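# Insert the lock into the door edge slot

## Task

Seat the lock in the slot cut into the door's edge so that its plate sits flush and its keyholes line up with the door's. The door must still be upright afterwards, and the lock has to stay in position by itself once the robot lets go; holding it there with a gripper does not count.

## Robot and tools

Robot: two arms, left_arm and right_arm, each ending in a two-finger gripper. Each gripper's fingers extend along its own +z axis and close along its own y axis. The reported hand point lies between the finger pads, roughly 1 cm short of the tips. Cameras: cam_left_wrist and cam_right_wrist, both 616x616 fisheye wrist cameras; pictures come in that order.

World frame: origin on the table surface midway between the arms, +z up, +x out across the table, and left_arm sits toward +y. The arm names do not refer to image sides. State lines give, per arm, end_effector_position in metres and end_effector_quat_wxyz in this frame; printed positions may drift from the truth, more at long reach.

The row format (shared by execute_actions and move): one flat list of 14 numbers, each between -1 and 1. The first seven are left_arm: dx, dy, dz, rx, ry, rz, opening. The next seven are right_arm in the same order. Both arms must always be filled in. dx to rz are an offset, not a pose: they are expressed in that gripper's own axes and counted from the gripper's pose in the latest result that showed it (before any such result in the scene, and for any second or later call in the same reply, from where the gripper is when the call starts). Scale: 1.0 equals 0.6 m of translation or 180 degrees of rotation; rx, ry, rz form a single rotation vector. Opening is absolute, not an offset: +1 fully open (0.094 m), -1 closed. Zero offsets do not mean hold still; they pull the arm back to its reference pose.

execute_actions takes "actions", a list holding one item or nothing, plus optional "pictures" (true/false). An empty list just reports the state. An action item is {"rows": [...], "steps": n}: 1 to 15 rows, steps at most 15 (default 15), each step lasting 1/30 s. Every row is measured from the same reference pose, not from the row before; if rows run out, the last one repeats. A wait item is {"steps": n} with n up to 300, counted from the previous result, so your reply time eats into it. A refused call sends nothing.

move takes "target" (one 14-number row as above) and optional "speed" in m/s, 0.002 to 0.5, default 0.25; rotation is capped at twice that value in rad/s. Each gripper follows a straight path toward its target, all paths ending together, lasting 0.5 to 10 s (longer ones are cut off at 10 s). Openings are sent at the start. Paths ignore obstacles and the other arm. The result adds a "move:" line: done, off_target, moving, held or fault, with any limits (paced = the sent pose was clipped; held = a check blocked some steps, after which the arm may lurch faster), and each gripper's distance from its target.

wait takes "seconds" (0 to 10) and sends nothing new. zoom_image takes "camera" (cam_left_wrist or cam_right_wrist) and "region" [x0, y0, x1, y1] in pixels of that camera's latest image, top-left origin, at most 504x504. finished_scene takes "scene", the current scene's number; it is final and reports success.

Controller behaviour: each step the commanded pose is clipped to within 70 mm and 16 degrees of the measured pose, then reached by damped inverse kinematics, favouring position over orientation. After an action the arm continues only toward its last clipped pose, so far targets need several actions; check the reported pose. Arms tend to settle a centimetre or more low and can sink further with repeated zero offsets; to keep an arm still, send the offset back to its desired pose in a reply's first call and zeros afterwards, raising the aim if it still sags. A "pose unreachable" line or HELD marks steps where the clearance check altered or blocked a command. A "Hand target" line shows what each arm is now driving toward.

Gripping: grip_measured uses the same scale as the opening you command. To keep hold of a part, command roughly 0.03 below grip_measured; a smaller gap grips more lightly. Readings may be off by about 1 mm. Finger force tops out near 50 to 62 N per pad, less for parts thinner than about 2 mm.

Calibration: each camera has K, fisheye distortion D and T_world_to_cam (world to camera, metres); pose errors are about 0.5 degrees and 2.5 mm per axis.

Cautions: do not drop anything or knock items off the table; avoid arm-to-arm collisions or hard presses; faster contact and targets set farther past the contact push harder, and a blocked arm keeps pushing until commanded otherwise. Expect occasional brief tugs on held parts. Keep the door upright. Holding loads heats motors: MOTOR HOT appears from 75 °C, the arm is stopped at 90 °C, and at 100 °C it goes limp and falls (OVER-TEMPERATURE FAULT lines). Joint torque readings carry offsets and noise.

Each tool is called as name([rows], argument=value, ...), one row to a line, values as JSON.

## Session

execute_actions(actions=[])

Scene clock: 0.00 s of 5550.00 s.
left_arm: end_effector_position=(+0.2545, +0.3244, +0.1114) grip_measured=+1.000 end_effector_quat_wxyz=(-0.111, -0.224, +0.916, -0.313) | right_arm: end_effector_position=(+0.3037, -0.3817, +0.1977) grip_measured=+1.000 end_effector_quat_wxyz=(+0.145, +0.855, +0.492, -0.077)
Joint positions: left_arm=[ 0.576  1.769  1.28  -1.467  0.572  0.064  0.094] | right_arm=[-0.199  1.596  1.571 -1.519  0.329  2.046  0.094]
Joint velocities: left_arm=[ 0.002  0.007 -0.002 -0.022 -0.022  0.037  0.   ] | right_arm=[-0.012  0.002  0.012 -0.066 -0.037 -0.022  0.   ]
Joint torques (N m, as the arm reports them, + toward a larger angle): no reading
Hand target (left_arm): +0.258, +0.324, +0.117; -0.099, -0.220, +0.917, -0.316
Hand target (right_arm): +0.303, -0.384, +0.204; +0.155, +0.855, +0.490, -0.073

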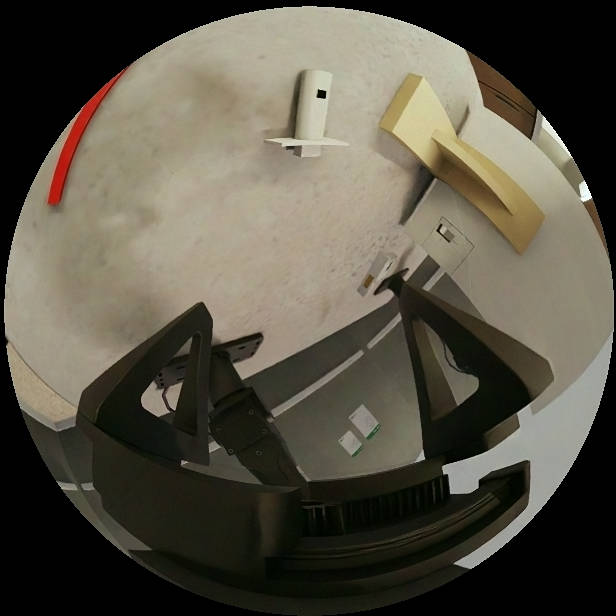

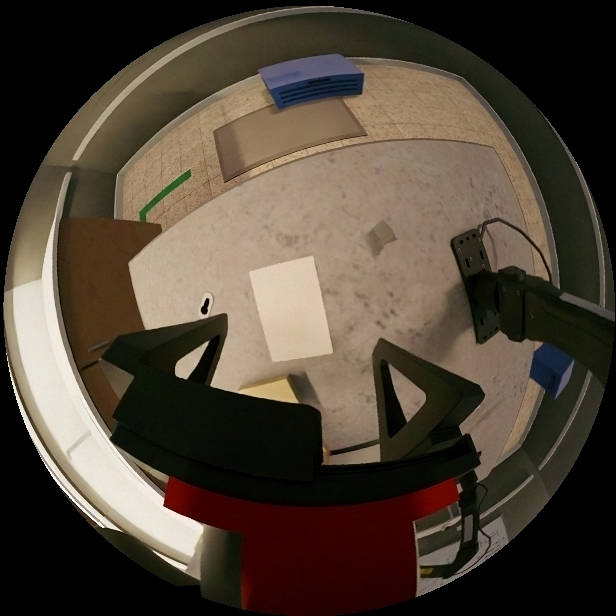

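zoom_image(camera="cam_left_wrist", region=[240,30,600,330])

move(target=[0.11,-0.17,-0.26,0,0,0,1,0,0,0,0,0,-0.5,1])

Region (240, 30, 600, 330) of cam_left_wrist's 616x616 image, scaled by 1.400, with more detail than that image has.

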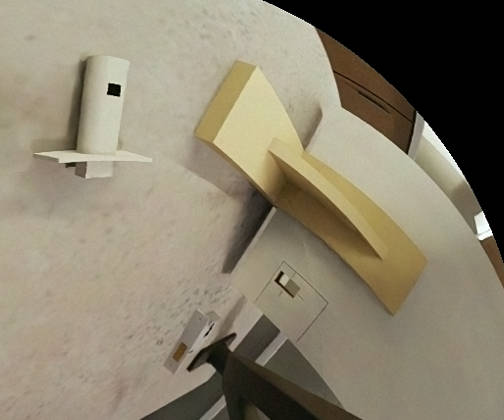

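Scene clock: 22.70 s of 5550.00 s.
left_arm: end_effector_position=(+0.2546, +0.3313, +0.2928) grip_measured=+1.000 end_effector_quat_wxyz=(+0.159, -0.321, +0.893, -0.273) | right_arm: end_effector_position=(+0.3037, -0.3815, +0.1976) grip_measured=+1.000 end_effector_quat_wxyz=(+0.049, +0.262, +0.951, -0.156)
Joint positions: left_arm=[ 0.609  1.316  1.611 -1.574  0.582 -0.317  0.094] | right_arm=[-0.199  1.596  1.571 -1.519  0.328  0.485  0.094]
Joint velocities: left_arm=[-0.007  0.002  0.007 -0.022 -0.007 -0.081  0.   ] | right_arm=[-0.012  0.022 -0.002 -0.051  0.051  0.007  0.   ]
Joint torques (N m, as the arm reports them, + toward a larger angle): left_arm=[ 0.89 -3.58  6.99  0.69  0.54 -0.01] | right_arm=[ 0.03 -4.26  5.29  0.34  0.16 -0.07]
Hand target (left_arm): +0.252, +0.329, +0.308; +0.182, -0.319, +0.887, -0.280
Hand target (right_arm): +0.304, -0.382, +0.198; +0.048, +0.257, +0.952, -0.157
Off the commanded pose (left_arm): 0.017 m, 33 deg; orientation clipped at the last step of the last action.
Off the commanded pose (right_arm): 0.000 m, 1 deg.
joint sent to its limit (left arm) — the command would take joint 4 (wrist pitch) past its lower limit, so that joint was sent only as far as its limit.
After step 90, 16.00 s passed at rest.
move: off_target (left_arm); limits=paced
camera_calibration (this result's frames):
cam_left_wrist: T_world_to_cam=[[0.401146, -0.693352, 0.598619, -0.0540565], [-0.887056, -0.13102, 0.442679, 0.136356], [-0.228502, -0.708588, -0.6676, 0.577277], [0, 0, 0, 1]] pos_world=[0.274549, 0.389437, 0.357388]
cam_right_wrist: T_world_to_cam=[[-0.337389, -0.893566, 0.296157, -0.299047], [-0.828287, 0.431287, 0.357677, 0.363845], [-0.447336, -0.124626, -0.88564, 0.380096], [0, 0, 0, 1]] pos_world=[0.370504, -0.376769, 0.295054]

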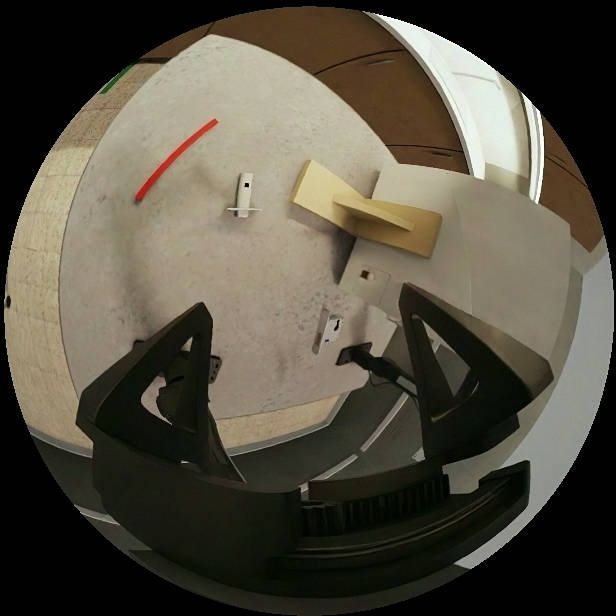

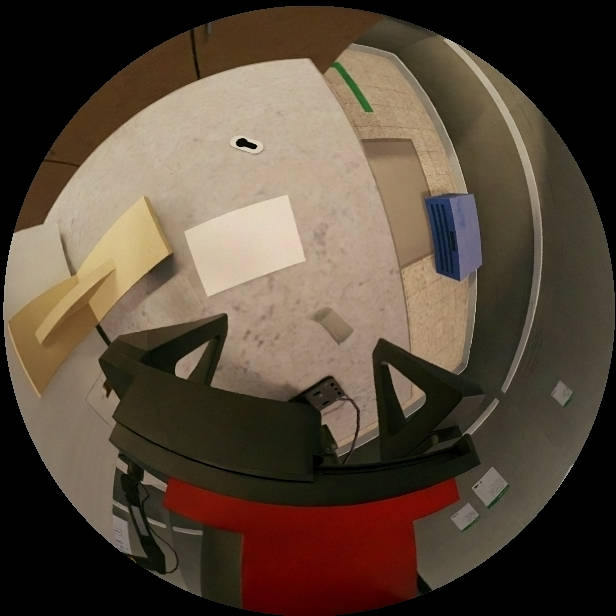

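zoom_image(camera="cam_left_wrist", region=[290,240,420,370])

Region (290, 240, 420, 370) of cam_left_wrist's 616x616 image, scaled by 3.877, with more detail than that image has.

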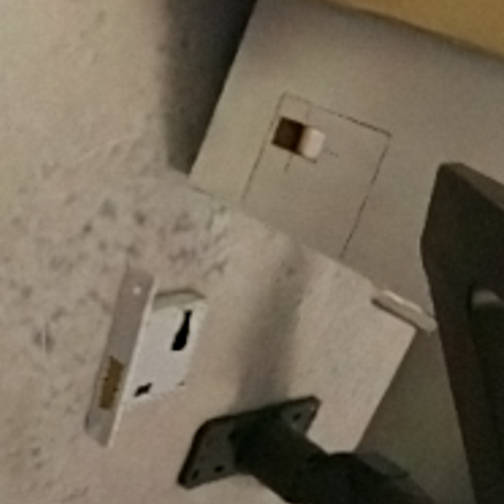

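move(target=[0.52,-0.067,0.17,0.113,0.149,0.662,1,0,0,0,0,0,0,1], speed=0.35)

Scene clock: 71.03 s of 5550.00 s.
left_arm: end_effector_position=(+0.0869, +0.0679, +0.1907) grip_measured=+1.000 end_effector_quat_wxyz=(+0.171, +0.680, +0.693, -0.168) | right_arm: end_effector_position=(+0.3037, -0.3815, +0.1976) grip_measured=+1.000 end_effector_quat_wxyz=(+0.048, +0.260, +0.952, -0.157)
Joint positions: left_arm=[-0.96   1.13   1.108 -1.107  0.202  0.398  0.094] | right_arm=[-0.199  1.596  1.571 -1.519  0.328  0.482  0.094]
Joint velocities: left_arm=[-0.002 -0.007  0.017  0.037 -0.007 -0.022  0.   ] | right_arm=[-0.002 -0.002 -0.002 -0.051  0.051 -0.007  0.   ]
Joint torques (N m, as the arm reports them, + toward a larger angle): left_arm=[-0.86 -0.8   7.44  1.23  0.05  0.1 ] | right_arm=[ 0.03 -4.24  5.26  0.34  0.16  0.05]
Hand target (left_arm): +0.089, +0.060, +0.198; +0.185, +0.685, +0.684, -0.170
Hand target (right_arm): +0.304, -0.381, +0.198; +0.049, +0.262, +0.951, -0.156
Off the commanded pose (left_arm): 0.013 m, 3 deg.
Off the commanded pose (right_arm): 0.000 m, 0 deg.
After step 90, 41.70 s passed at rest.
move: off_target (left_arm)
camera_calibration (this result's frames):
cam_left_wrist: T_world_to_cam=[[-0.996878, 0.0766783, -0.0188346, 0.0786228], [0.0672943, 0.949873, 0.305309, -0.131781], [0.041301, 0.303088, -0.952067, 0.246263], [0, 0, 0, 1]] pos_world=[0.0770746, 0.0445068, 0.276174]
cam_right_wrist: T_world_to_cam=[[-0.334515, -0.894526, 0.296517, -0.300357], [-0.829176, 0.428906, 0.35848, 0.363048], [-0.447847, -0.125948, -0.885195, 0.37966], [0, 0, 0, 1]] pos_world=[0.370586, -0.376573, 0.294988]

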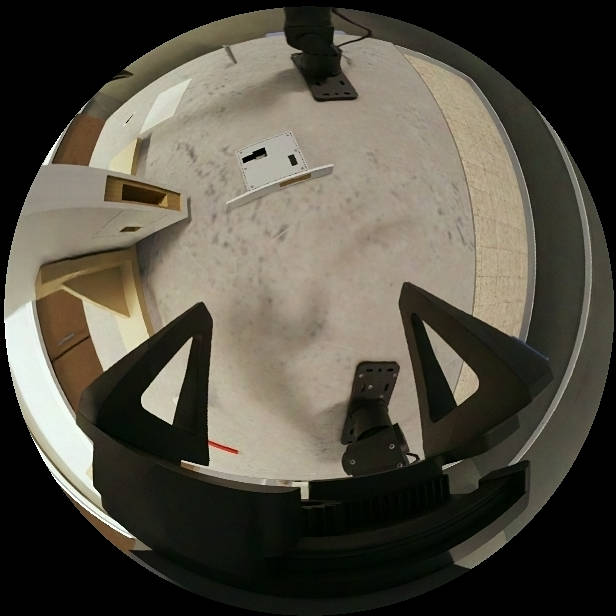

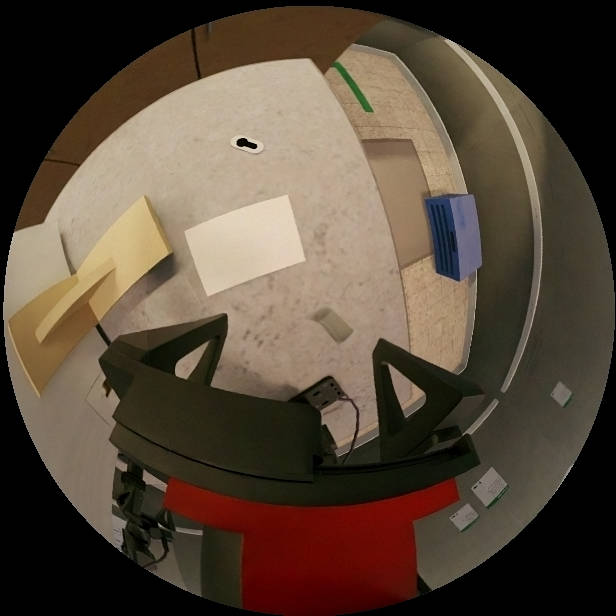

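zoom_image(camera="cam_left_wrist", region=[80,110,350,270])

Region (80, 110, 350, 270) of cam_left_wrist's 616x616 image, scaled by 1.867, with more detail than that image has; it fills the top 299 rows of this view, and the rest is white.

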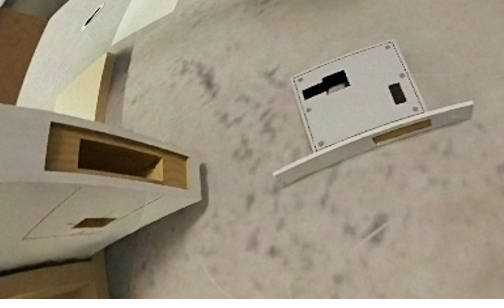

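move(target=[-0.113,-0.096,0.248,0.011,0.247,0.439,0,0,0,0,0,0,0,1], speed=0.35)

Scene clock: 98.53 s of 5550.00 s.
left_arm: end_effector_position=(+0.0291, -0.0594, +0.0839) grip_measured=+0.002 end_effector_quat_wxyz=(-0.028, +0.967, +0.127, +0.217) | right_arm: end_effector_position=(+0.3037, -0.3815, +0.1976) grip_measured=+1.000 end_effector_quat_wxyz=(+0.048, +0.260, +0.952, -0.157)
Joint positions: left_arm=[-1.544  2.121  1.764 -1.387 -0.408  1.153  0.047] | right_arm=[-0.199  1.596  1.571 -1.519  0.328  0.482  0.094]
Joint velocities: left_arm=[ 0.012 -0.012 -0.007  0.022 -0.022  0.007 -0.   ] | right_arm=[-0.017 -0.012  0.007  0.051 -0.007 -0.022  0.   ]
Joint torques (N m, as the arm reports them, + toward a larger angle): left_arm=[-0.49 -8.25  7.4  -0.27 -0.38  0.09] | right_arm=[ 0.04 -4.24  5.28  0.34  0.16  0.01]
Hand target (left_arm): +0.029, -0.064, +0.092; -0.019, +0.967, +0.120, +0.222
Hand target (right_arm): +0.304, -0.381, +0.198; +0.048, +0.260, +0.952, -0.157
Off the commanded pose (left_arm): 0.008 m, 1 deg.
Off the commanded pose (right_arm): 0.000 m, 0 deg.
After step 90, 21.67 s passed at rest.
move: done
camera_calibration (this result's frames):
cam_left_wrist: T_world_to_cam=[[-0.185483, 0.980569, 0.0638788, 0.0519065], [0.338254, 0.00267925, 0.941051, -0.0919315], [0.922594, 0.196156, -0.332179, 0.101524], [0, 0, 0, 1]] pos_world=[-0.0529412, -0.070566, 0.11692]
cam_right_wrist: T_world_to_cam=[[-0.334515, -0.894526, 0.296517, -0.300357], [-0.829176, 0.428906, 0.35848, 0.363048], [-0.447847, -0.125948, -0.885195, 0.37966], [0, 0, 0, 1]] pos_world=[0.370586, -0.376573, 0.294988]

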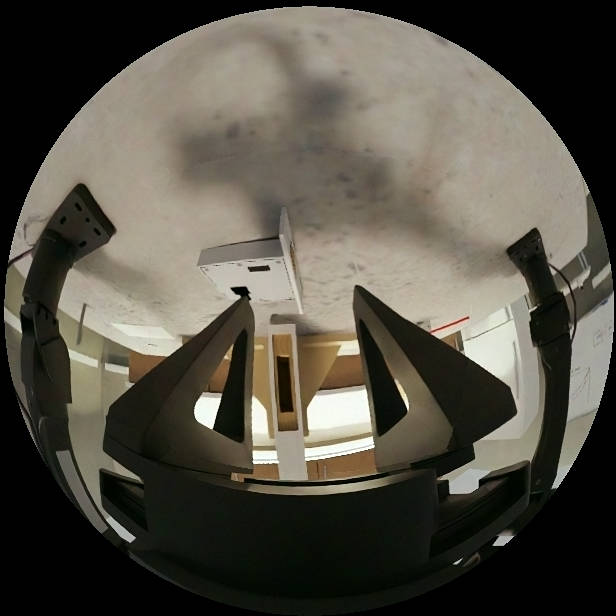

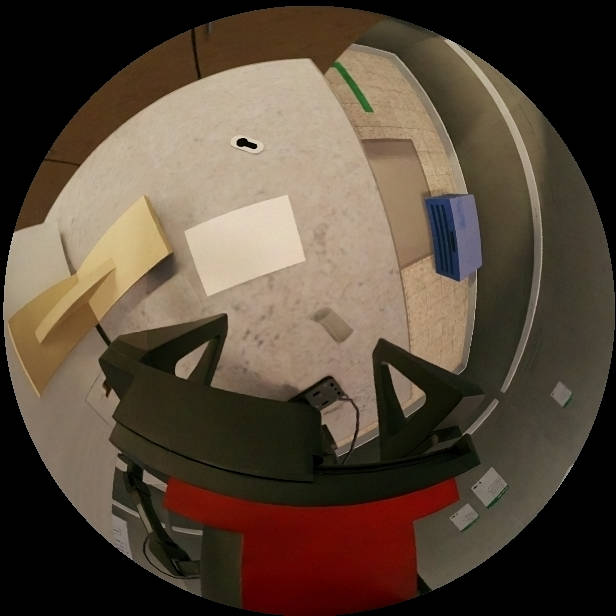

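move(target=[0.014,0.018,0.105,0,0,0,-0.3,0,0,0,0,0,0,1], speed=0.1)

Scene clock: 108.20 s of 5550.00 s.
left_arm: end_effector_position=(+0.0597, -0.0616, +0.0302) grip_measured=-0.298 end_effector_quat_wxyz=(-0.030, +0.968, +0.128, +0.212) | right_arm: end_effector_position=(+0.3037, -0.3815, +0.1976) grip_measured=+1.000 end_effector_quat_wxyz=(+0.048, +0.260, +0.952, -0.157)
Joint positions: left_arm=[-1.462  2.157  1.607 -1.161 -0.409  1.24   0.033] | right_arm=[-0.199  1.596  1.571 -1.519  0.328  0.482  0.094]
Joint velocities: left_arm=[-0.002  0.007 -0.002 -0.022  0.066  0.007  0.001] | right_arm=[-0.007 -0.007  0.007 -0.007 -0.007  0.007  0.   ]
Joint torques (N m, as the arm reports them, + toward a larger angle): left_arm=[ 0.6  -8.41  4.24  0.02 -0.37  0.09] | right_arm=[ 0.03 -4.26  5.27  0.34  0.16  0.01]
Hand target (left_arm): +0.064, -0.061, +0.030; -0.029, +0.968, +0.127, +0.217
Hand target (right_arm): +0.304, -0.381, +0.198; +0.048, +0.260, +0.952, -0.157
Off the commanded pose (left_arm): 0.006 m, 1 deg.
Off the commanded pose (right_arm): 0.000 m, 0 deg.
After step 90, 5.50 s passed at rest.
move: done
camera_calibration (this result's frames):
cam_left_wrist: T_world_to_cam=[[-0.186965, 0.980007, 0.0680459, 0.0630257], [0.348503, 0.0014059, 0.937307, -0.0523184], [0.918472, 0.198957, -0.341798, 0.0566086], [0, 0, 0, 1]] pos_world=[-0.0219767, -0.0729547, 0.0640984]
cam_right_wrist: T_world_to_cam=[[-0.334515, -0.894526, 0.296517, -0.300357], [-0.829176, 0.428906, 0.35848, 0.363048], [-0.447847, -0.125948, -0.885195, 0.37966], [0, 0, 0, 1]] pos_world=[0.370586, -0.376573, 0.294988]

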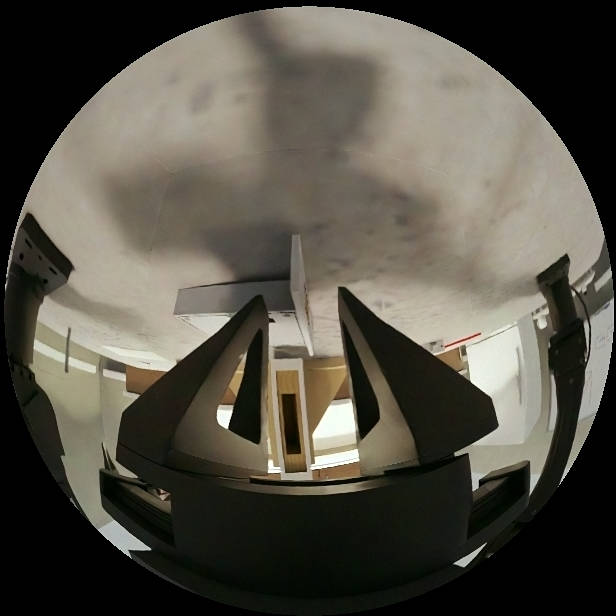

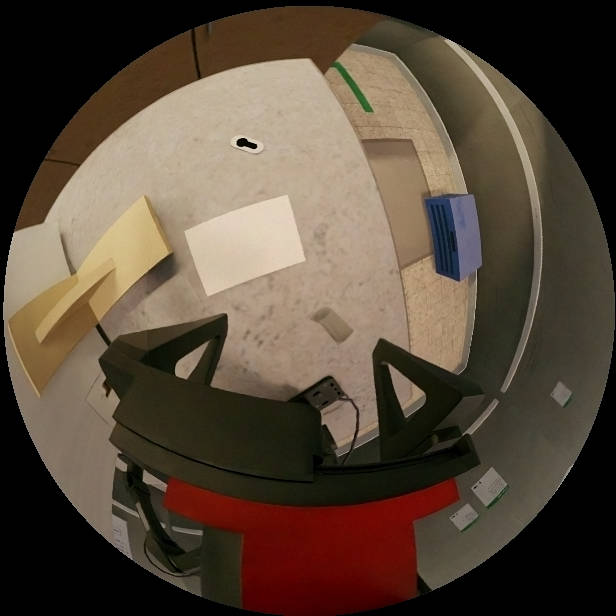

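move(target=[0.004,0.003,0.026,0,0,0,-0.5,0,0,0,0,0,0,1], speed=0.05)

zoom_image(camera="cam_left_wrist", region=[150,200,450,450])

Scene clock: 117.07 s of 5550.00 s.
left_arm: end_effector_position=(+0.0625, -0.0641, +0.0235) grip_measured=-0.498 end_effector_quat_wxyz=(-0.022, +0.969, +0.126, +0.209) | right_arm: end_effector_position=(+0.3037, -0.3815, +0.1976) grip_measured=+1.000 end_effector_quat_wxyz=(+0.048, +0.260, +0.952, -0.157)
Joint positions: left_arm=[-1.454  2.157  1.583 -1.114 -0.407  1.256  0.024] | right_arm=[-0.199  1.596  1.571 -1.519  0.328  0.482  0.094]
Joint velocities: left_arm=[ 0.017  0.007 -0.017  0.081 -0.037 -0.066  0.   ] | right_arm=[-0.002 -0.017  0.002 -0.037 -0.066 -0.007  0.   ]
Joint torques (N m, as the arm reports them, + toward a larger angle): left_arm=[ 1.06 -7.56  4.08  0.09 -0.28  0.05] | right_arm=[ 0.03 -4.25  5.27  0.33  0.16  0.01]
Hand target (left_arm): +0.068, -0.061, +0.017; -0.030, +0.969, +0.128, +0.212
Hand target (right_arm): +0.304, -0.381, +0.198; +0.048, +0.260, +0.952, -0.157
Off the commanded pose (left_arm): 0.009 m, 1 deg.
Off the commanded pose (right_arm): 0.000 m, 0 deg.
After step 90, 5.13 s passed at rest.
move: done
camera_calibration (this result's frames):
cam_left_wrist: T_world_to_cam=[[-0.181212, 0.981975, 0.0537325, 0.0665928], [0.352555, 0.0138601, 0.935688, -0.0463853], [0.918078, 0.188501, -0.348712, 0.051809], [0, 0, 0, 1]] pos_world=[-0.0191439, -0.0745156, 0.0578904]
cam_right_wrist: T_world_to_cam=[[-0.334515, -0.894526, 0.296517, -0.300357], [-0.829176, 0.428906, 0.35848, 0.363048], [-0.447847, -0.125948, -0.885195, 0.37966], [0, 0, 0, 1]] pos_world=[0.370586, -0.376573, 0.294988]

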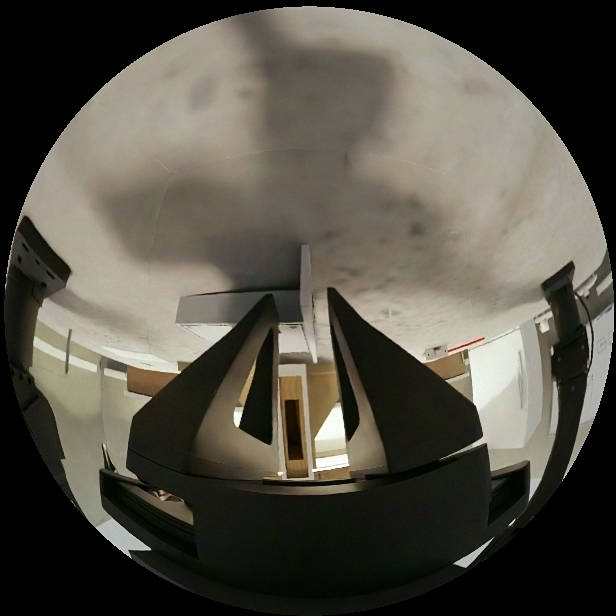

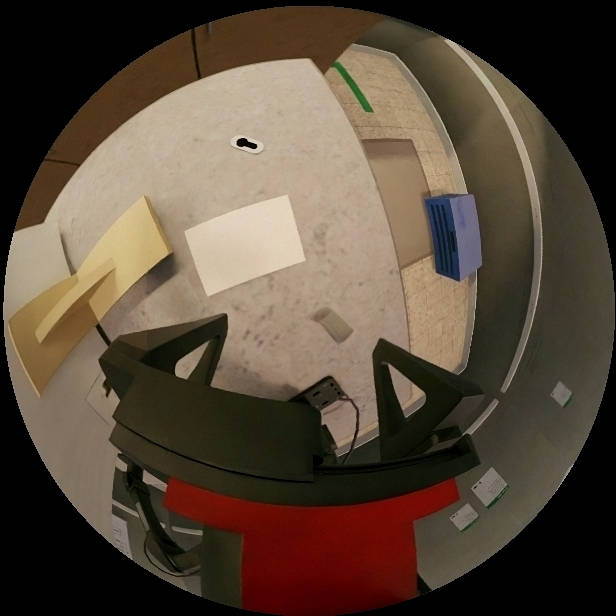

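Region (150, 200, 450, 450) of cam_left_wrist's 616x616 image, scaled by 1.680, with more detail than that image has.

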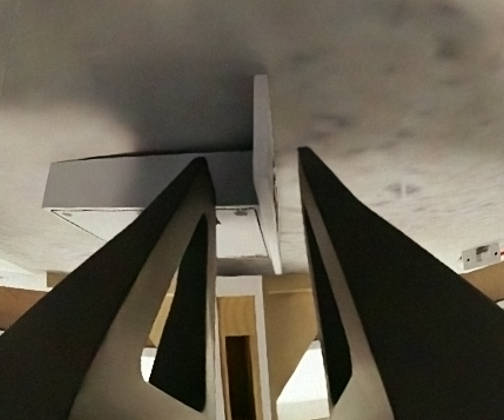

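move(target=[0.0,-0.006,0.027,0,0,0,-0.5,0,0,0,0,0,0,1], speed=0.05)

execute_actions([
  {"rows":[[0,0,0,0,0,0,-1,0,0,0,0,0,0,1]]},
])

Scene clock: 133.43 s of 5550.00 s.
left_arm: end_effector_position=(+0.0621, -0.0617, +0.0123) grip_measured=-0.498 end_effector_quat_wxyz=(-0.020, +0.970, +0.124, +0.207) | right_arm: end_effector_position=(+0.3037, -0.3815, +0.1976) grip_measured=+1.000 end_effector_quat_wxyz=(+0.048, +0.260, +0.952, -0.157)
Joint positions: left_arm=[-1.453  2.157  1.537 -1.062 -0.404  1.263  0.024] | right_arm=[-0.199  1.596  1.571 -1.519  0.328  0.482  0.094]
Joint velocities: left_arm=[-0.012 -0.002  0.002 -0.066  0.022  0.007 -0.001] | right_arm=[ 0.007  0.002  0.002 -0.007 -0.037  0.007  0.   ]
Joint torques (N m, as the arm reports them, + toward a larger angle): left_arm=[ 0.93 -8.02  3.71  0.18 -0.27  0.08] | right_arm=[ 0.04 -4.25  5.27  0.34  0.16  0.01]
Hand target (left_arm): +0.068, -0.059, +0.009; -0.023, +0.969, +0.127, +0.209
Hand target (right_arm): +0.304, -0.381, +0.198; +0.048, +0.260, +0.952, -0.157
Off the commanded pose (left_arm): 0.007 m, 0 deg.
Off the commanded pose (right_arm): 0.000 m, 0 deg.
After step 90, 12.67 s passed at rest.
move: done
camera_calibration (this result's frames):
cam_left_wrist: T_world_to_cam=[[-0.175247, 0.983238, 0.0503155, 0.0645387], [0.356666, 0.0157693, 0.934099, -0.0359699], [0.917648, 0.181644, -0.353451, 0.047447], [0, 0, 0, 1]] pos_world=[-0.0194002, -0.0715082, 0.0471223]
cam_right_wrist: T_world_to_cam=[[-0.334515, -0.894526, 0.296517, -0.300357], [-0.829176, 0.428906, 0.35848, 0.363048], [-0.447847, -0.125948, -0.885195, 0.37966], [0, 0, 0, 1]] pos_world=[0.370586, -0.376573, 0.294988]

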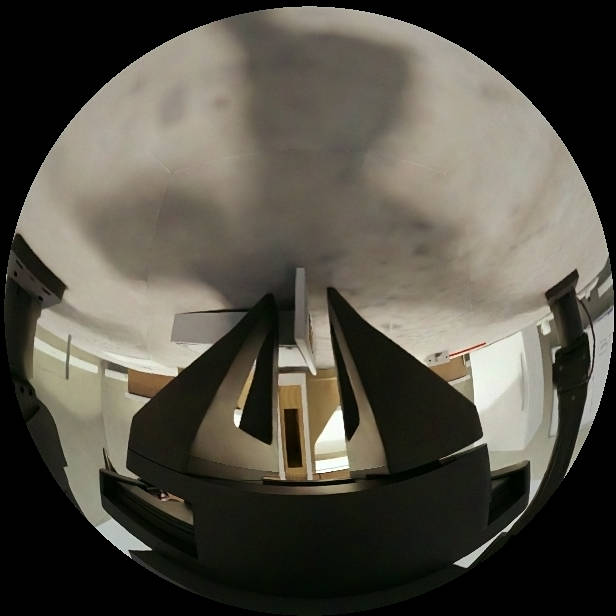

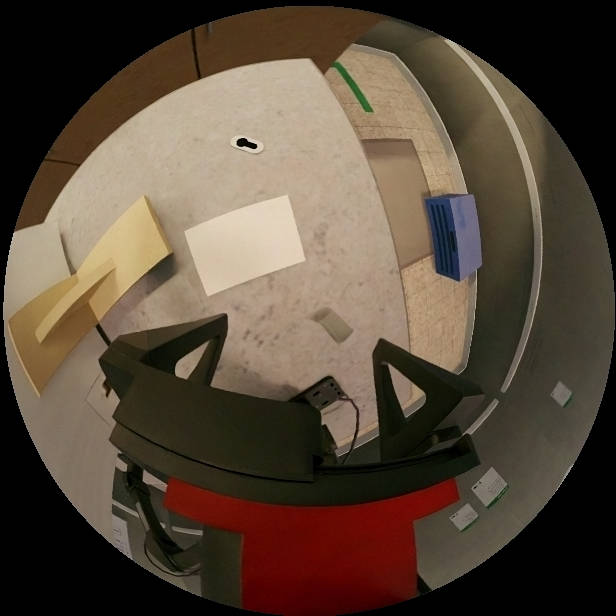

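Scene clock: 133.93 s of 5550.00 s.
left_arm: end_effector_position=(+0.0620, -0.0609, +0.0124) grip_measured=-0.960 end_effector_quat_wxyz=(-0.022, +0.970, +0.124, +0.206) | right_arm: end_effector_position=(+0.3037, -0.3815, +0.1976) grip_measured=+1.000 end_effector_quat_wxyz=(+0.048, +0.260, +0.952, -0.157)
Joint positions: left_arm=[-1.453  2.157  1.537 -1.065 -0.403  1.264  0.002] | right_arm=[-0.199  1.596  1.571 -1.519  0.328  0.482  0.094]
Joint velocities: left_arm=[-0.002 -0.017 -0.007  0.066 -0.051 -0.066 -0.   ] | right_arm=[-0.007  0.002  0.007  0.022 -0.022 -0.037  0.   ]
Joint torques (N m, as the arm reports them, + toward a larger angle): left_arm=[-0.03 -8.2   4.87  0.01 -0.25 -0.03] | right_arm=[ 0.03 -4.25  5.28  0.33  0.16  0.01]
Hand target (left_arm): +0.062, -0.062, +0.012; -0.020, +0.970, +0.124, +0.206
Hand target (right_arm): +0.304, -0.381, +0.198; +0.048, +0.260, +0.952, -0.157
Off the commanded pose (left_arm): 0.001 m, 0 deg.
Off the commanded pose (right_arm): 0.000 m, 0 deg.
Steps of this call (steps 1 to 15: all 15 steps of this action). Readings (end_effector_position):
1: left_arm (+0.0621, -0.0617, +0.0123) | right_arm (+0.3037, -0.3815, +0.1976)
2: left_arm (+0.0621, -0.0614, +0.0123) | right_arm (+0.3037, -0.3815, +0.1976)
4: left_arm (+0.0620, -0.0609, +0.0124) | right_arm (+0.3037, -0.3815, +0.1976)
8: left_arm (+0.0620, -0.0609, +0.0124) | right_arm (+0.3037, -0.3815, +0.1976)
15: the state above
camera_calibration (this result's frames):
cam_left_wrist: T_world_to_cam=[[-0.174975, 0.983088, 0.0540586, 0.0636373], [0.357666, 0.0123125, 0.933769, -0.0362038], [0.917311, 0.182721, -0.353771, 0.0475431], [0, 0, 0, 1]] pos_world=[-0.0195281, -0.0708024, 0.0471852]
cam_right_wrist: T_world_to_cam=[[-0.334515, -0.894526, 0.296517, -0.300357], [-0.829176, 0.428906, 0.35848, 0.363048], [-0.447847, -0.125948, -0.885195, 0.37966], [0, 0, 0, 1]] pos_world=[0.370586, -0.376573, 0.294988]

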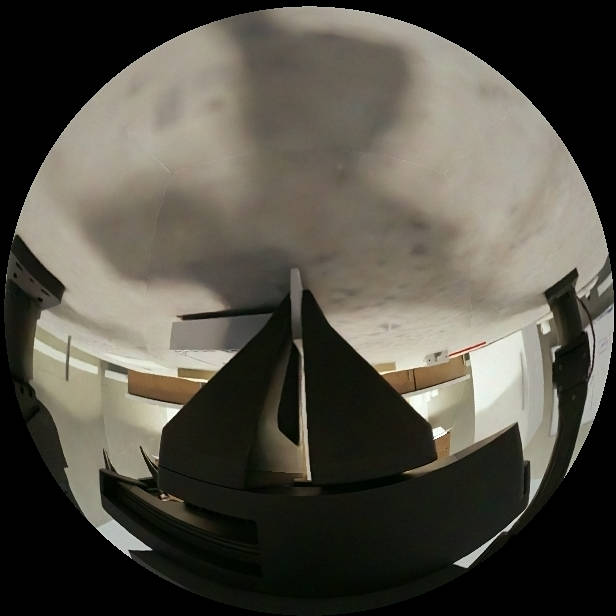

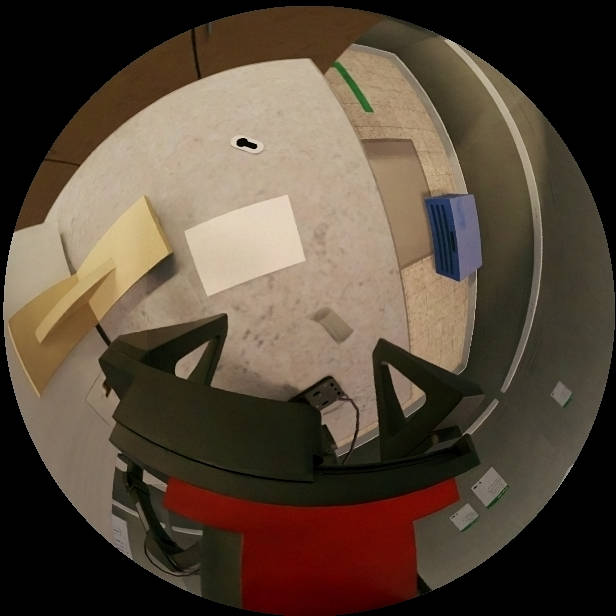

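move(target=[0.09,0,-0.2,0,0,0,-1,0,0,0,0,0,0,-1], speed=0.12)

Scene clock: 143.97 s of 5550.00 s.
left_arm: end_effector_position=(+0.0564, -0.0559, +0.1152) grip_measured=-0.960 end_effector_quat_wxyz=(-0.052, +0.973, +0.117, +0.194) | right_arm: end_effector_position=(+0.3037, -0.3815, +0.1976) grip_measured=-0.984 end_effector_quat_wxyz=(+0.048, +0.260, +0.952, -0.157)
Joint positions: left_arm=[-1.453  2.116  1.891 -1.517 -0.368  1.268  0.002] | right_arm=[-0.199  1.596  1.571 -1.519  0.328  0.482  0.001]
Joint velocities: left_arm=[-0.002  0.007 -0.007  0.007  0.037 -0.007 -0.   ] | right_arm=[-0.022 -0.007  0.002 -0.022 -0.051  0.051  0.   ]
Joint torques (N m, as the arm reports them, + toward a larger angle): left_arm=[  0.53 -11.15   8.18  -0.46  -0.59   0.03] | right_arm=[ 0.01 -4.24  5.27  0.34  0.16  0.01]
Hand target (left_arm): +0.064, -0.058, +0.143; -0.022, +0.970, +0.124, +0.206
Hand target (right_arm): +0.304, -0.381, +0.198; +0.048, +0.260, +0.952, -0.157
Off the commanded pose (left_arm): 0.030 m, 4 deg.
Off the commanded pose (right_arm): 0.000 m, 0 deg.
After step 90, 5.30 s passed at rest.
move: off_target (left_arm)
camera_calibration (this result's frames):
cam_left_wrist: T_world_to_cam=[[-0.172841, 0.977867, 0.11791, 0.0444344], [0.388449, -0.0423333, 0.920497, -0.133597], [0.905115, 0.204902, -0.372535, 0.0922424], [0, 0, 0, 1]] pos_world=[-0.0239144, -0.0680072, 0.1521]
cam_right_wrist: T_world_to_cam=[[-0.334515, -0.894526, 0.296517, -0.300357], [-0.829176, 0.428906, 0.35848, 0.363048], [-0.447847, -0.125948, -0.885195, 0.37966], [0, 0, 0, 1]] pos_world=[0.370586, -0.376573, 0.294988]

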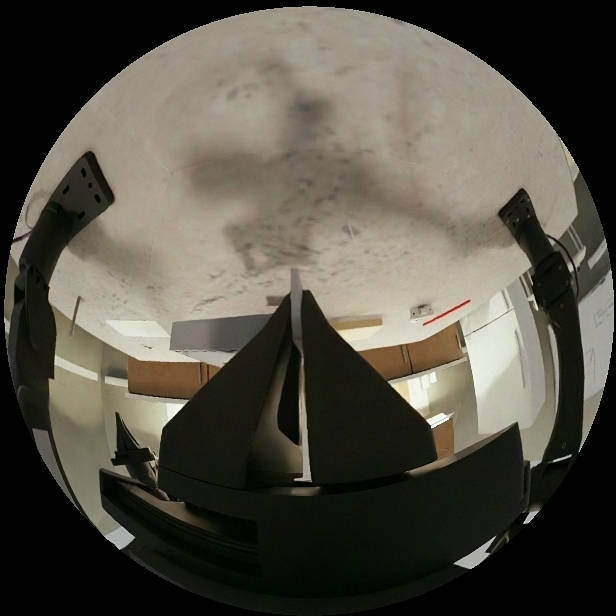

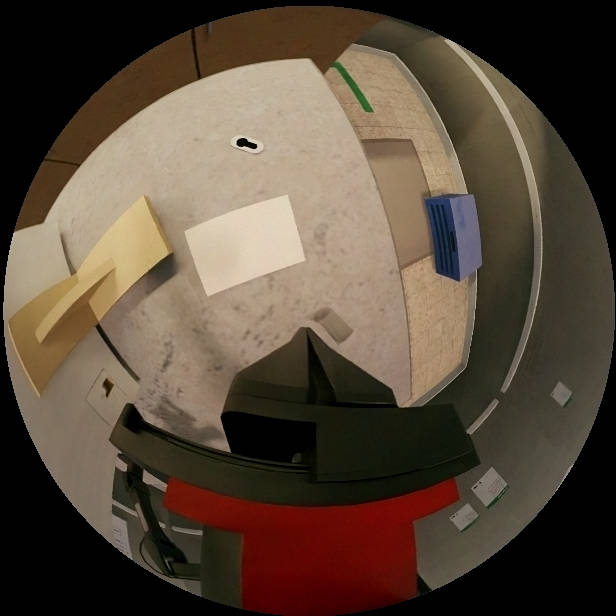

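move(target=[0.14,-0.003,-0.095,-0.185,-0.426,-0.424,-1,0.484,0.181,-0.021,-0.402,-0.323,-0.364,-1], speed=0.2)

Scene clock: 167.40 s of 5550.00 s.
left_arm: end_effector_position=(+0.1074, -0.0313, +0.1578) grip_measured=-0.957 end_effector_quat_wxyz=(+0.311, +0.594, +0.648, -0.362) | right_arm: end_effector_position=(+0.1107, -0.1443, +0.1335) grip_measured=-0.984 end_effector_quat_wxyz=(+0.503, -0.402, +0.728, +0.236)
Joint positions: left_arm=[-0.918  1.207  0.692 -0.132  0.444  0.194  0.002] | right_arm=[ 1.765  0.033  0.271 -0.872  0.869  0.444  0.001]
Joint velocities: left_arm=[ 0.012 -0.012  0.002 -0.022  0.007 -0.051 -0.   ] | right_arm=[ 0.022 -0.002 -0.012 -0.007  0.007 -0.007  0.001]
Joint torques (N m, as the arm reports them, + toward a larger angle): left_arm=[ 0.34 -5.15  7.17  2.88  0.33  0.03] | right_arm=[0.84 1.62 4.6  1.39 0.37 0.13]
Hand target (left_arm): +0.112, -0.043, +0.199; +0.374, +0.586, +0.605, -0.389
Hand target (right_arm): +0.113, -0.146, +0.132; +0.509, -0.393, +0.728, +0.237
Off the commanded pose (left_arm): 0.045 m, 11 deg.
Off the commanded pose (right_arm): 0.007 m, 6 deg.
joint sent to its limit (right arm) — the command would take joint 2 (shoulder) past its lower limit, so that joint was sent only as far as its limit.
After step 220, 8.50 s passed at rest.
move: off_target (left_arm, right_arm)
camera_calibration (this result's frames):
cam_left_wrist: T_world_to_cam=[[-0.998496, 0.0413293, 0.0360339, 0.0963986], [0.0331521, 0.978485, -0.203637, 0.0559616], [-0.0436748, -0.202136, -0.978383, 0.241581], [0, 0, 0, 1]] pos_world=[0.104949, -0.00990952, 0.244281]
cam_right_wrist: T_world_to_cam=[[0.842685, -0.483509, 0.236858, -0.196741], [-0.268675, -0.758872, -0.593235, 0.0178912], [0.466579, 0.436272, -0.769397, 0.230824], [0, 0, 0, 1]] pos_world=[0.0629002, -0.182251, 0.234809]

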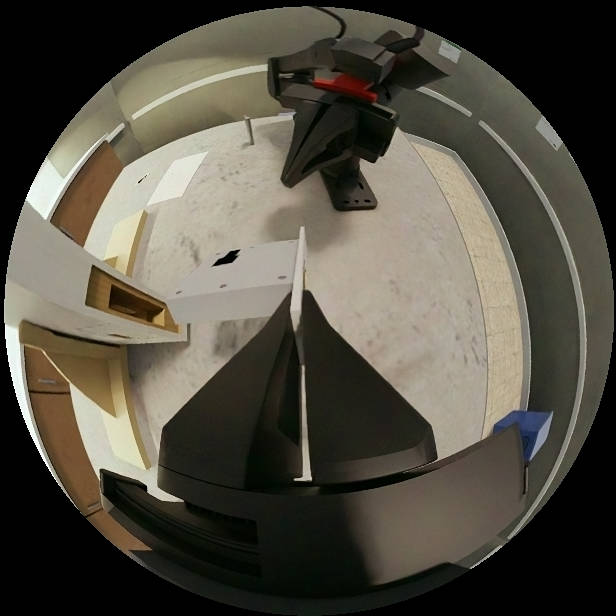

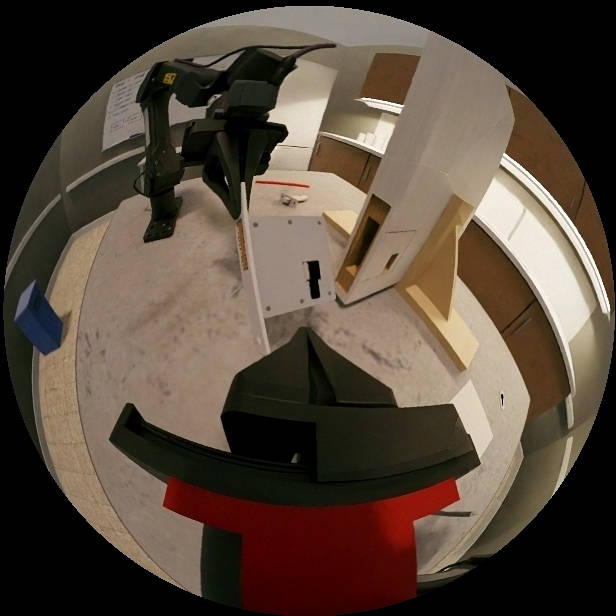

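move(target=[-0.068,0,-0.02,-0.03,-0.055,0.045,-1,0.085,-0.01,0.02,0,0,0,-1], speed=0.1)

Scene clock: 189.30 s of 5550.00 s.
left_arm: end_effector_position=(+0.1083, -0.0258, +0.1541) grip_measured=-0.957 end_effector_quat_wxyz=(+0.347, +0.596, +0.643, -0.333) | right_arm: end_effector_position=(+0.1095, -0.1450, +0.1245) grip_measured=-0.984 end_effector_quat_wxyz=(+0.499, -0.408, +0.729, +0.229)
Joint positions: left_arm=[-0.955  1.156  0.634 -0.085  0.343  0.211  0.002] | right_arm=[ 1.783  0.033  0.251 -0.888  0.877  0.467  0.001]
Joint velocities: left_arm=[-0.012  0.012  0.002  0.037  0.007  0.037  0.001] | right_arm=[-0.017  0.002  0.002 -0.007  0.007 -0.022 -0.   ]
Joint torques (N m, as the arm reports them, + toward a larger angle): left_arm=[-0.82 -5.18  7.33  3.    0.15  0.17] | right_arm=[-0.06  3.02  6.01  1.47  0.25  0.01]
Hand target (left_arm): +0.110, -0.039, +0.200; +0.416, +0.589, +0.593, -0.359
Hand target (right_arm): +0.110, -0.145, +0.126; +0.501, -0.405, +0.729, +0.231
Off the commanded pose (left_arm): 0.048 m, 11 deg.
Off the commanded pose (right_arm): 0.044 m, 1 deg.
After step 90, 17.37 s passed at rest.
move: held (right_arm), off_target (left_arm); limits=held; held on 36 of 46 steps (right_arm), including the last (right_arm)
pose unreachable (right arm): on one or more control steps of this call this arm could not follow its commanded pose, so it was not sent that pose on those steps. On the call's last step it was still not sent that pose. It may still have moved: this result reports where it is.
cause: the commanded pose would bring two parts of the arm too close to each other (its upper arm (the part past joint 2) and its gripper housing, with joints 3 (elbow) to 6 (wrist roll) between them).
camera_calibration (this result's frames):
cam_left_wrist: T_world_to_cam=[[-0.998759, 0.00637402, -0.0494041, 0.109513], [0.0165027, 0.978112, -0.207426, 0.0521779], [0.0470006, -0.207983, -0.977002, 0.228992], [0, 0, 0, 1]] pos_world=[0.0977536, -0.00410734, 0.239959]
cam_right_wrist: T_world_to_cam=[[0.843575, -0.476928, 0.246821, -0.194403], [-0.266623, -0.770939, -0.578416, 0.00788439], [0.466147, 0.422129, -0.777505, 0.223733], [0, 0, 0, 1]] pos_world=[0.0618029, -0.181082, 0.226497]

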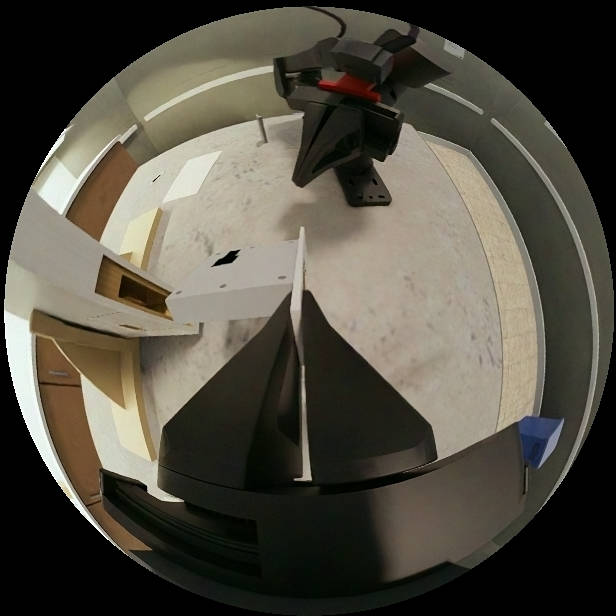

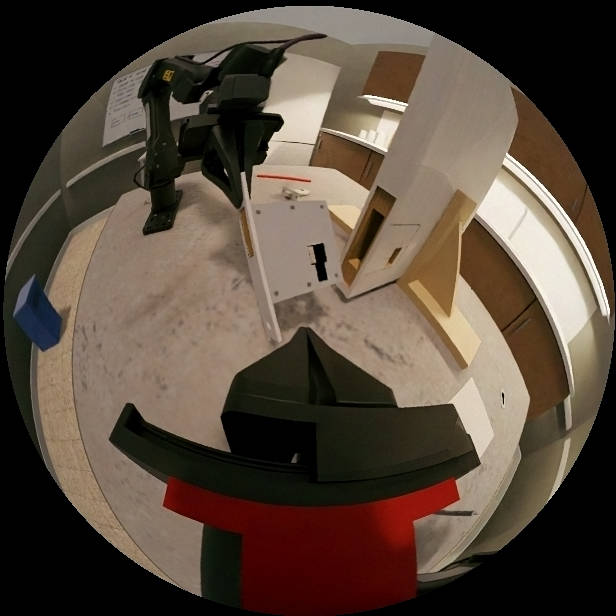

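move(target=[-0.13,0,-0.1,0,-0.055,0.02,-1,0,0,0,0,0,0,-1], speed=0.1)

move(target=[-0.07,0,-0.02,0,-0.055,0.02,-1,-0.05,0.04,0.13,0,0,0,-1], speed=0.04)

Scene clock: 200.20 s of 5550.00 s.
left_arm: end_effector_position=(+0.1023, -0.0009, +0.1961) grip_measured=-0.957 end_effector_quat_wxyz=(+0.337, +0.593, +0.645, -0.343) | right_arm: end_effector_position=(+0.1095, -0.1450, +0.1245) grip_measured=-0.984 end_effector_quat_wxyz=(+0.499, -0.408, +0.729, +0.229)
Joint positions: left_arm=[-0.907  1.018  0.737 -0.343  0.401  0.224  0.002] | right_arm=[ 1.783  0.033  0.251 -0.888  0.877  0.467  0.001]
Joint velocities: left_arm=[-0.002  0.002 -0.007 -0.007 -0.037 -0.037  0.   ] | right_arm=[-0.027 -0.002 -0.007  0.007 -0.037 -0.007  0.001]
Joint torques (N m, as the arm reports them, + toward a larger angle): left_arm=[ 0.9  -4.21 10.36  2.69  0.49  0.17] | right_arm=[0.03 3.02 5.79 1.42 0.24 0.01]
Hand target (left_arm): +0.106, -0.010, +0.252; +0.410, +0.586, +0.592, -0.372
Hand target (right_arm): +0.110, -0.145, +0.125; +0.499, -0.408, +0.729, +0.229
Off the commanded pose (left_arm): 0.059 m, 11 deg.
Off the commanded pose (right_arm): 0.000 m, 0 deg.
After step 90, 6.33 s passed at rest.
move: off_target (left_arm)
camera_calibration (this result's frames):
cam_left_wrist: T_world_to_cam=[[-0.99966, 0.0126867, -0.0227736, 0.100373], [0.0171729, 0.977735, -0.209138, 0.0368498], [0.0196133, -0.209458, -0.977621, 0.278394], [0, 0, 0, 1]] pos_world=[0.0942458, 0.021009, 0.282157]
cam_right_wrist: T_world_to_cam=[[0.843575, -0.476928, 0.246821, -0.194403], [-0.266623, -0.770939, -0.578416, 0.00788439], [0.466147, 0.422129, -0.777505, 0.223733], [0, 0, 0, 1]] pos_world=[0.0618029, -0.181082, 0.226497]

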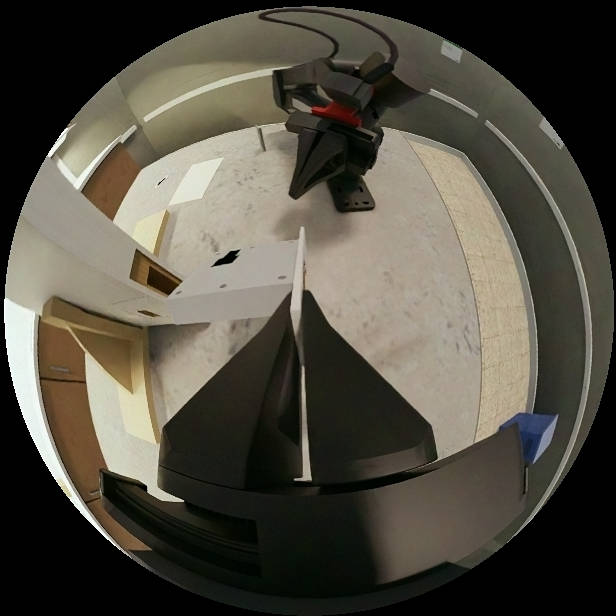

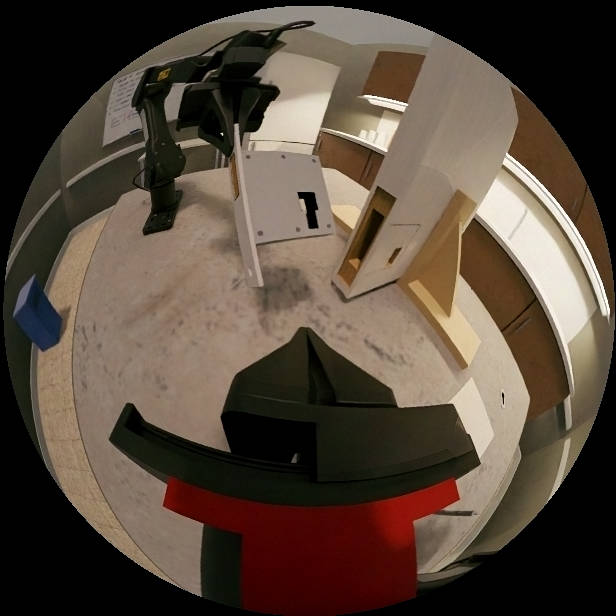

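Scene clock: 202.93 s of 5550.00 s.
left_arm: end_effector_position=(+0.0997, +0.0013, +0.1929) grip_measured=-0.957 end_effector_quat_wxyz=(+0.334, +0.593, +0.645, -0.349) | right_arm: end_effector_position=(+0.1358, -0.0655, +0.1159) grip_measured=-0.984 end_effector_quat_wxyz=(+0.494, -0.409, +0.735, +0.222)
Joint positions: left_arm=[-0.903  1.007  0.717 -0.334  0.417  0.219  0.002] | right_arm=[ 1.314  0.64   0.185 -0.03   0.483  0.154  0.001]
Joint velocities: left_arm=[ 0.002  0.002  0.007  0.066 -0.125 -0.037 -0.001] | right_arm=[-0.002 -0.002 -0.012 -0.037 -0.037  0.022  0.   ]
Joint torques (N m, as the arm reports them, + toward a larger angle): left_arm=[ 0.73 -4.15  7.69  3.    0.51  0.01] | right_arm=[-0.66  1.96  6.58  2.04  0.01 -0.09]
Hand target (left_arm): +0.102, -0.008, +0.238; +0.400, +0.583, +0.596, -0.381
Hand target (right_arm): +0.136, -0.062, +0.118; +0.497, -0.408, +0.731, +0.228
Off the commanded pose (left_arm): 0.048 m, 11 deg.
Off the commanded pose (right_arm): 0.005 m, 1 deg.
move: off_target (left_arm)
camera_calibration (this result's frames):
cam_left_wrist: T_world_to_cam=[[-0.999763, 0.0189677, -0.0106619, 0.095265], [0.0208086, 0.976684, -0.21367, 0.0346521], [0.00636052, -0.213841, -0.976848, 0.276932], [0, 0, 0, 1]] pos_world=[0.0927599, 0.0235685, 0.278941]
cam_right_wrist: T_world_to_cam=[[0.840969, -0.479768, 0.25019, -0.176708], [-0.276892, -0.778841, -0.562795, 0.0702949], [0.464869, 0.404017, -0.787825, 0.171381], [0, 0, 0, 1]] pos_world=[0.0884, -0.0992709, 0.21879]

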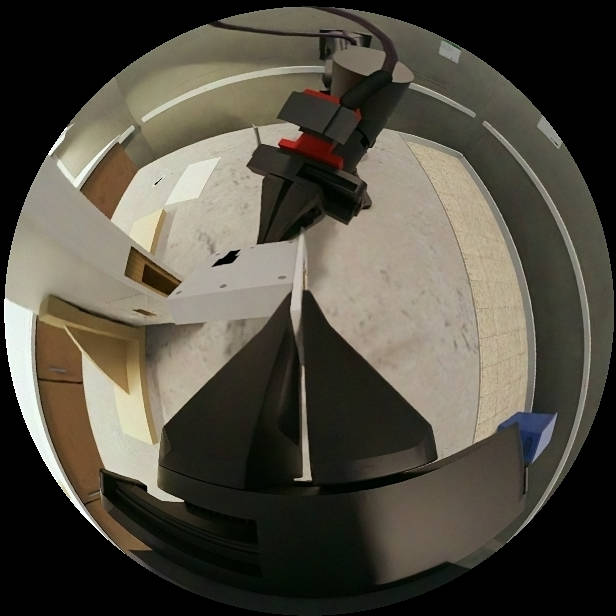

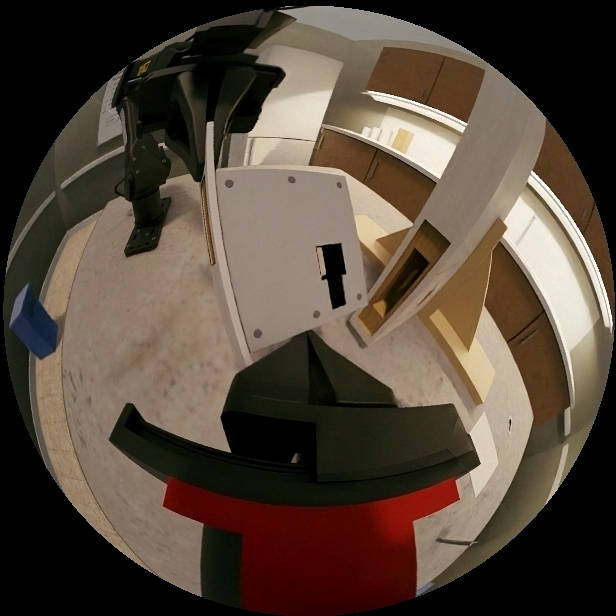

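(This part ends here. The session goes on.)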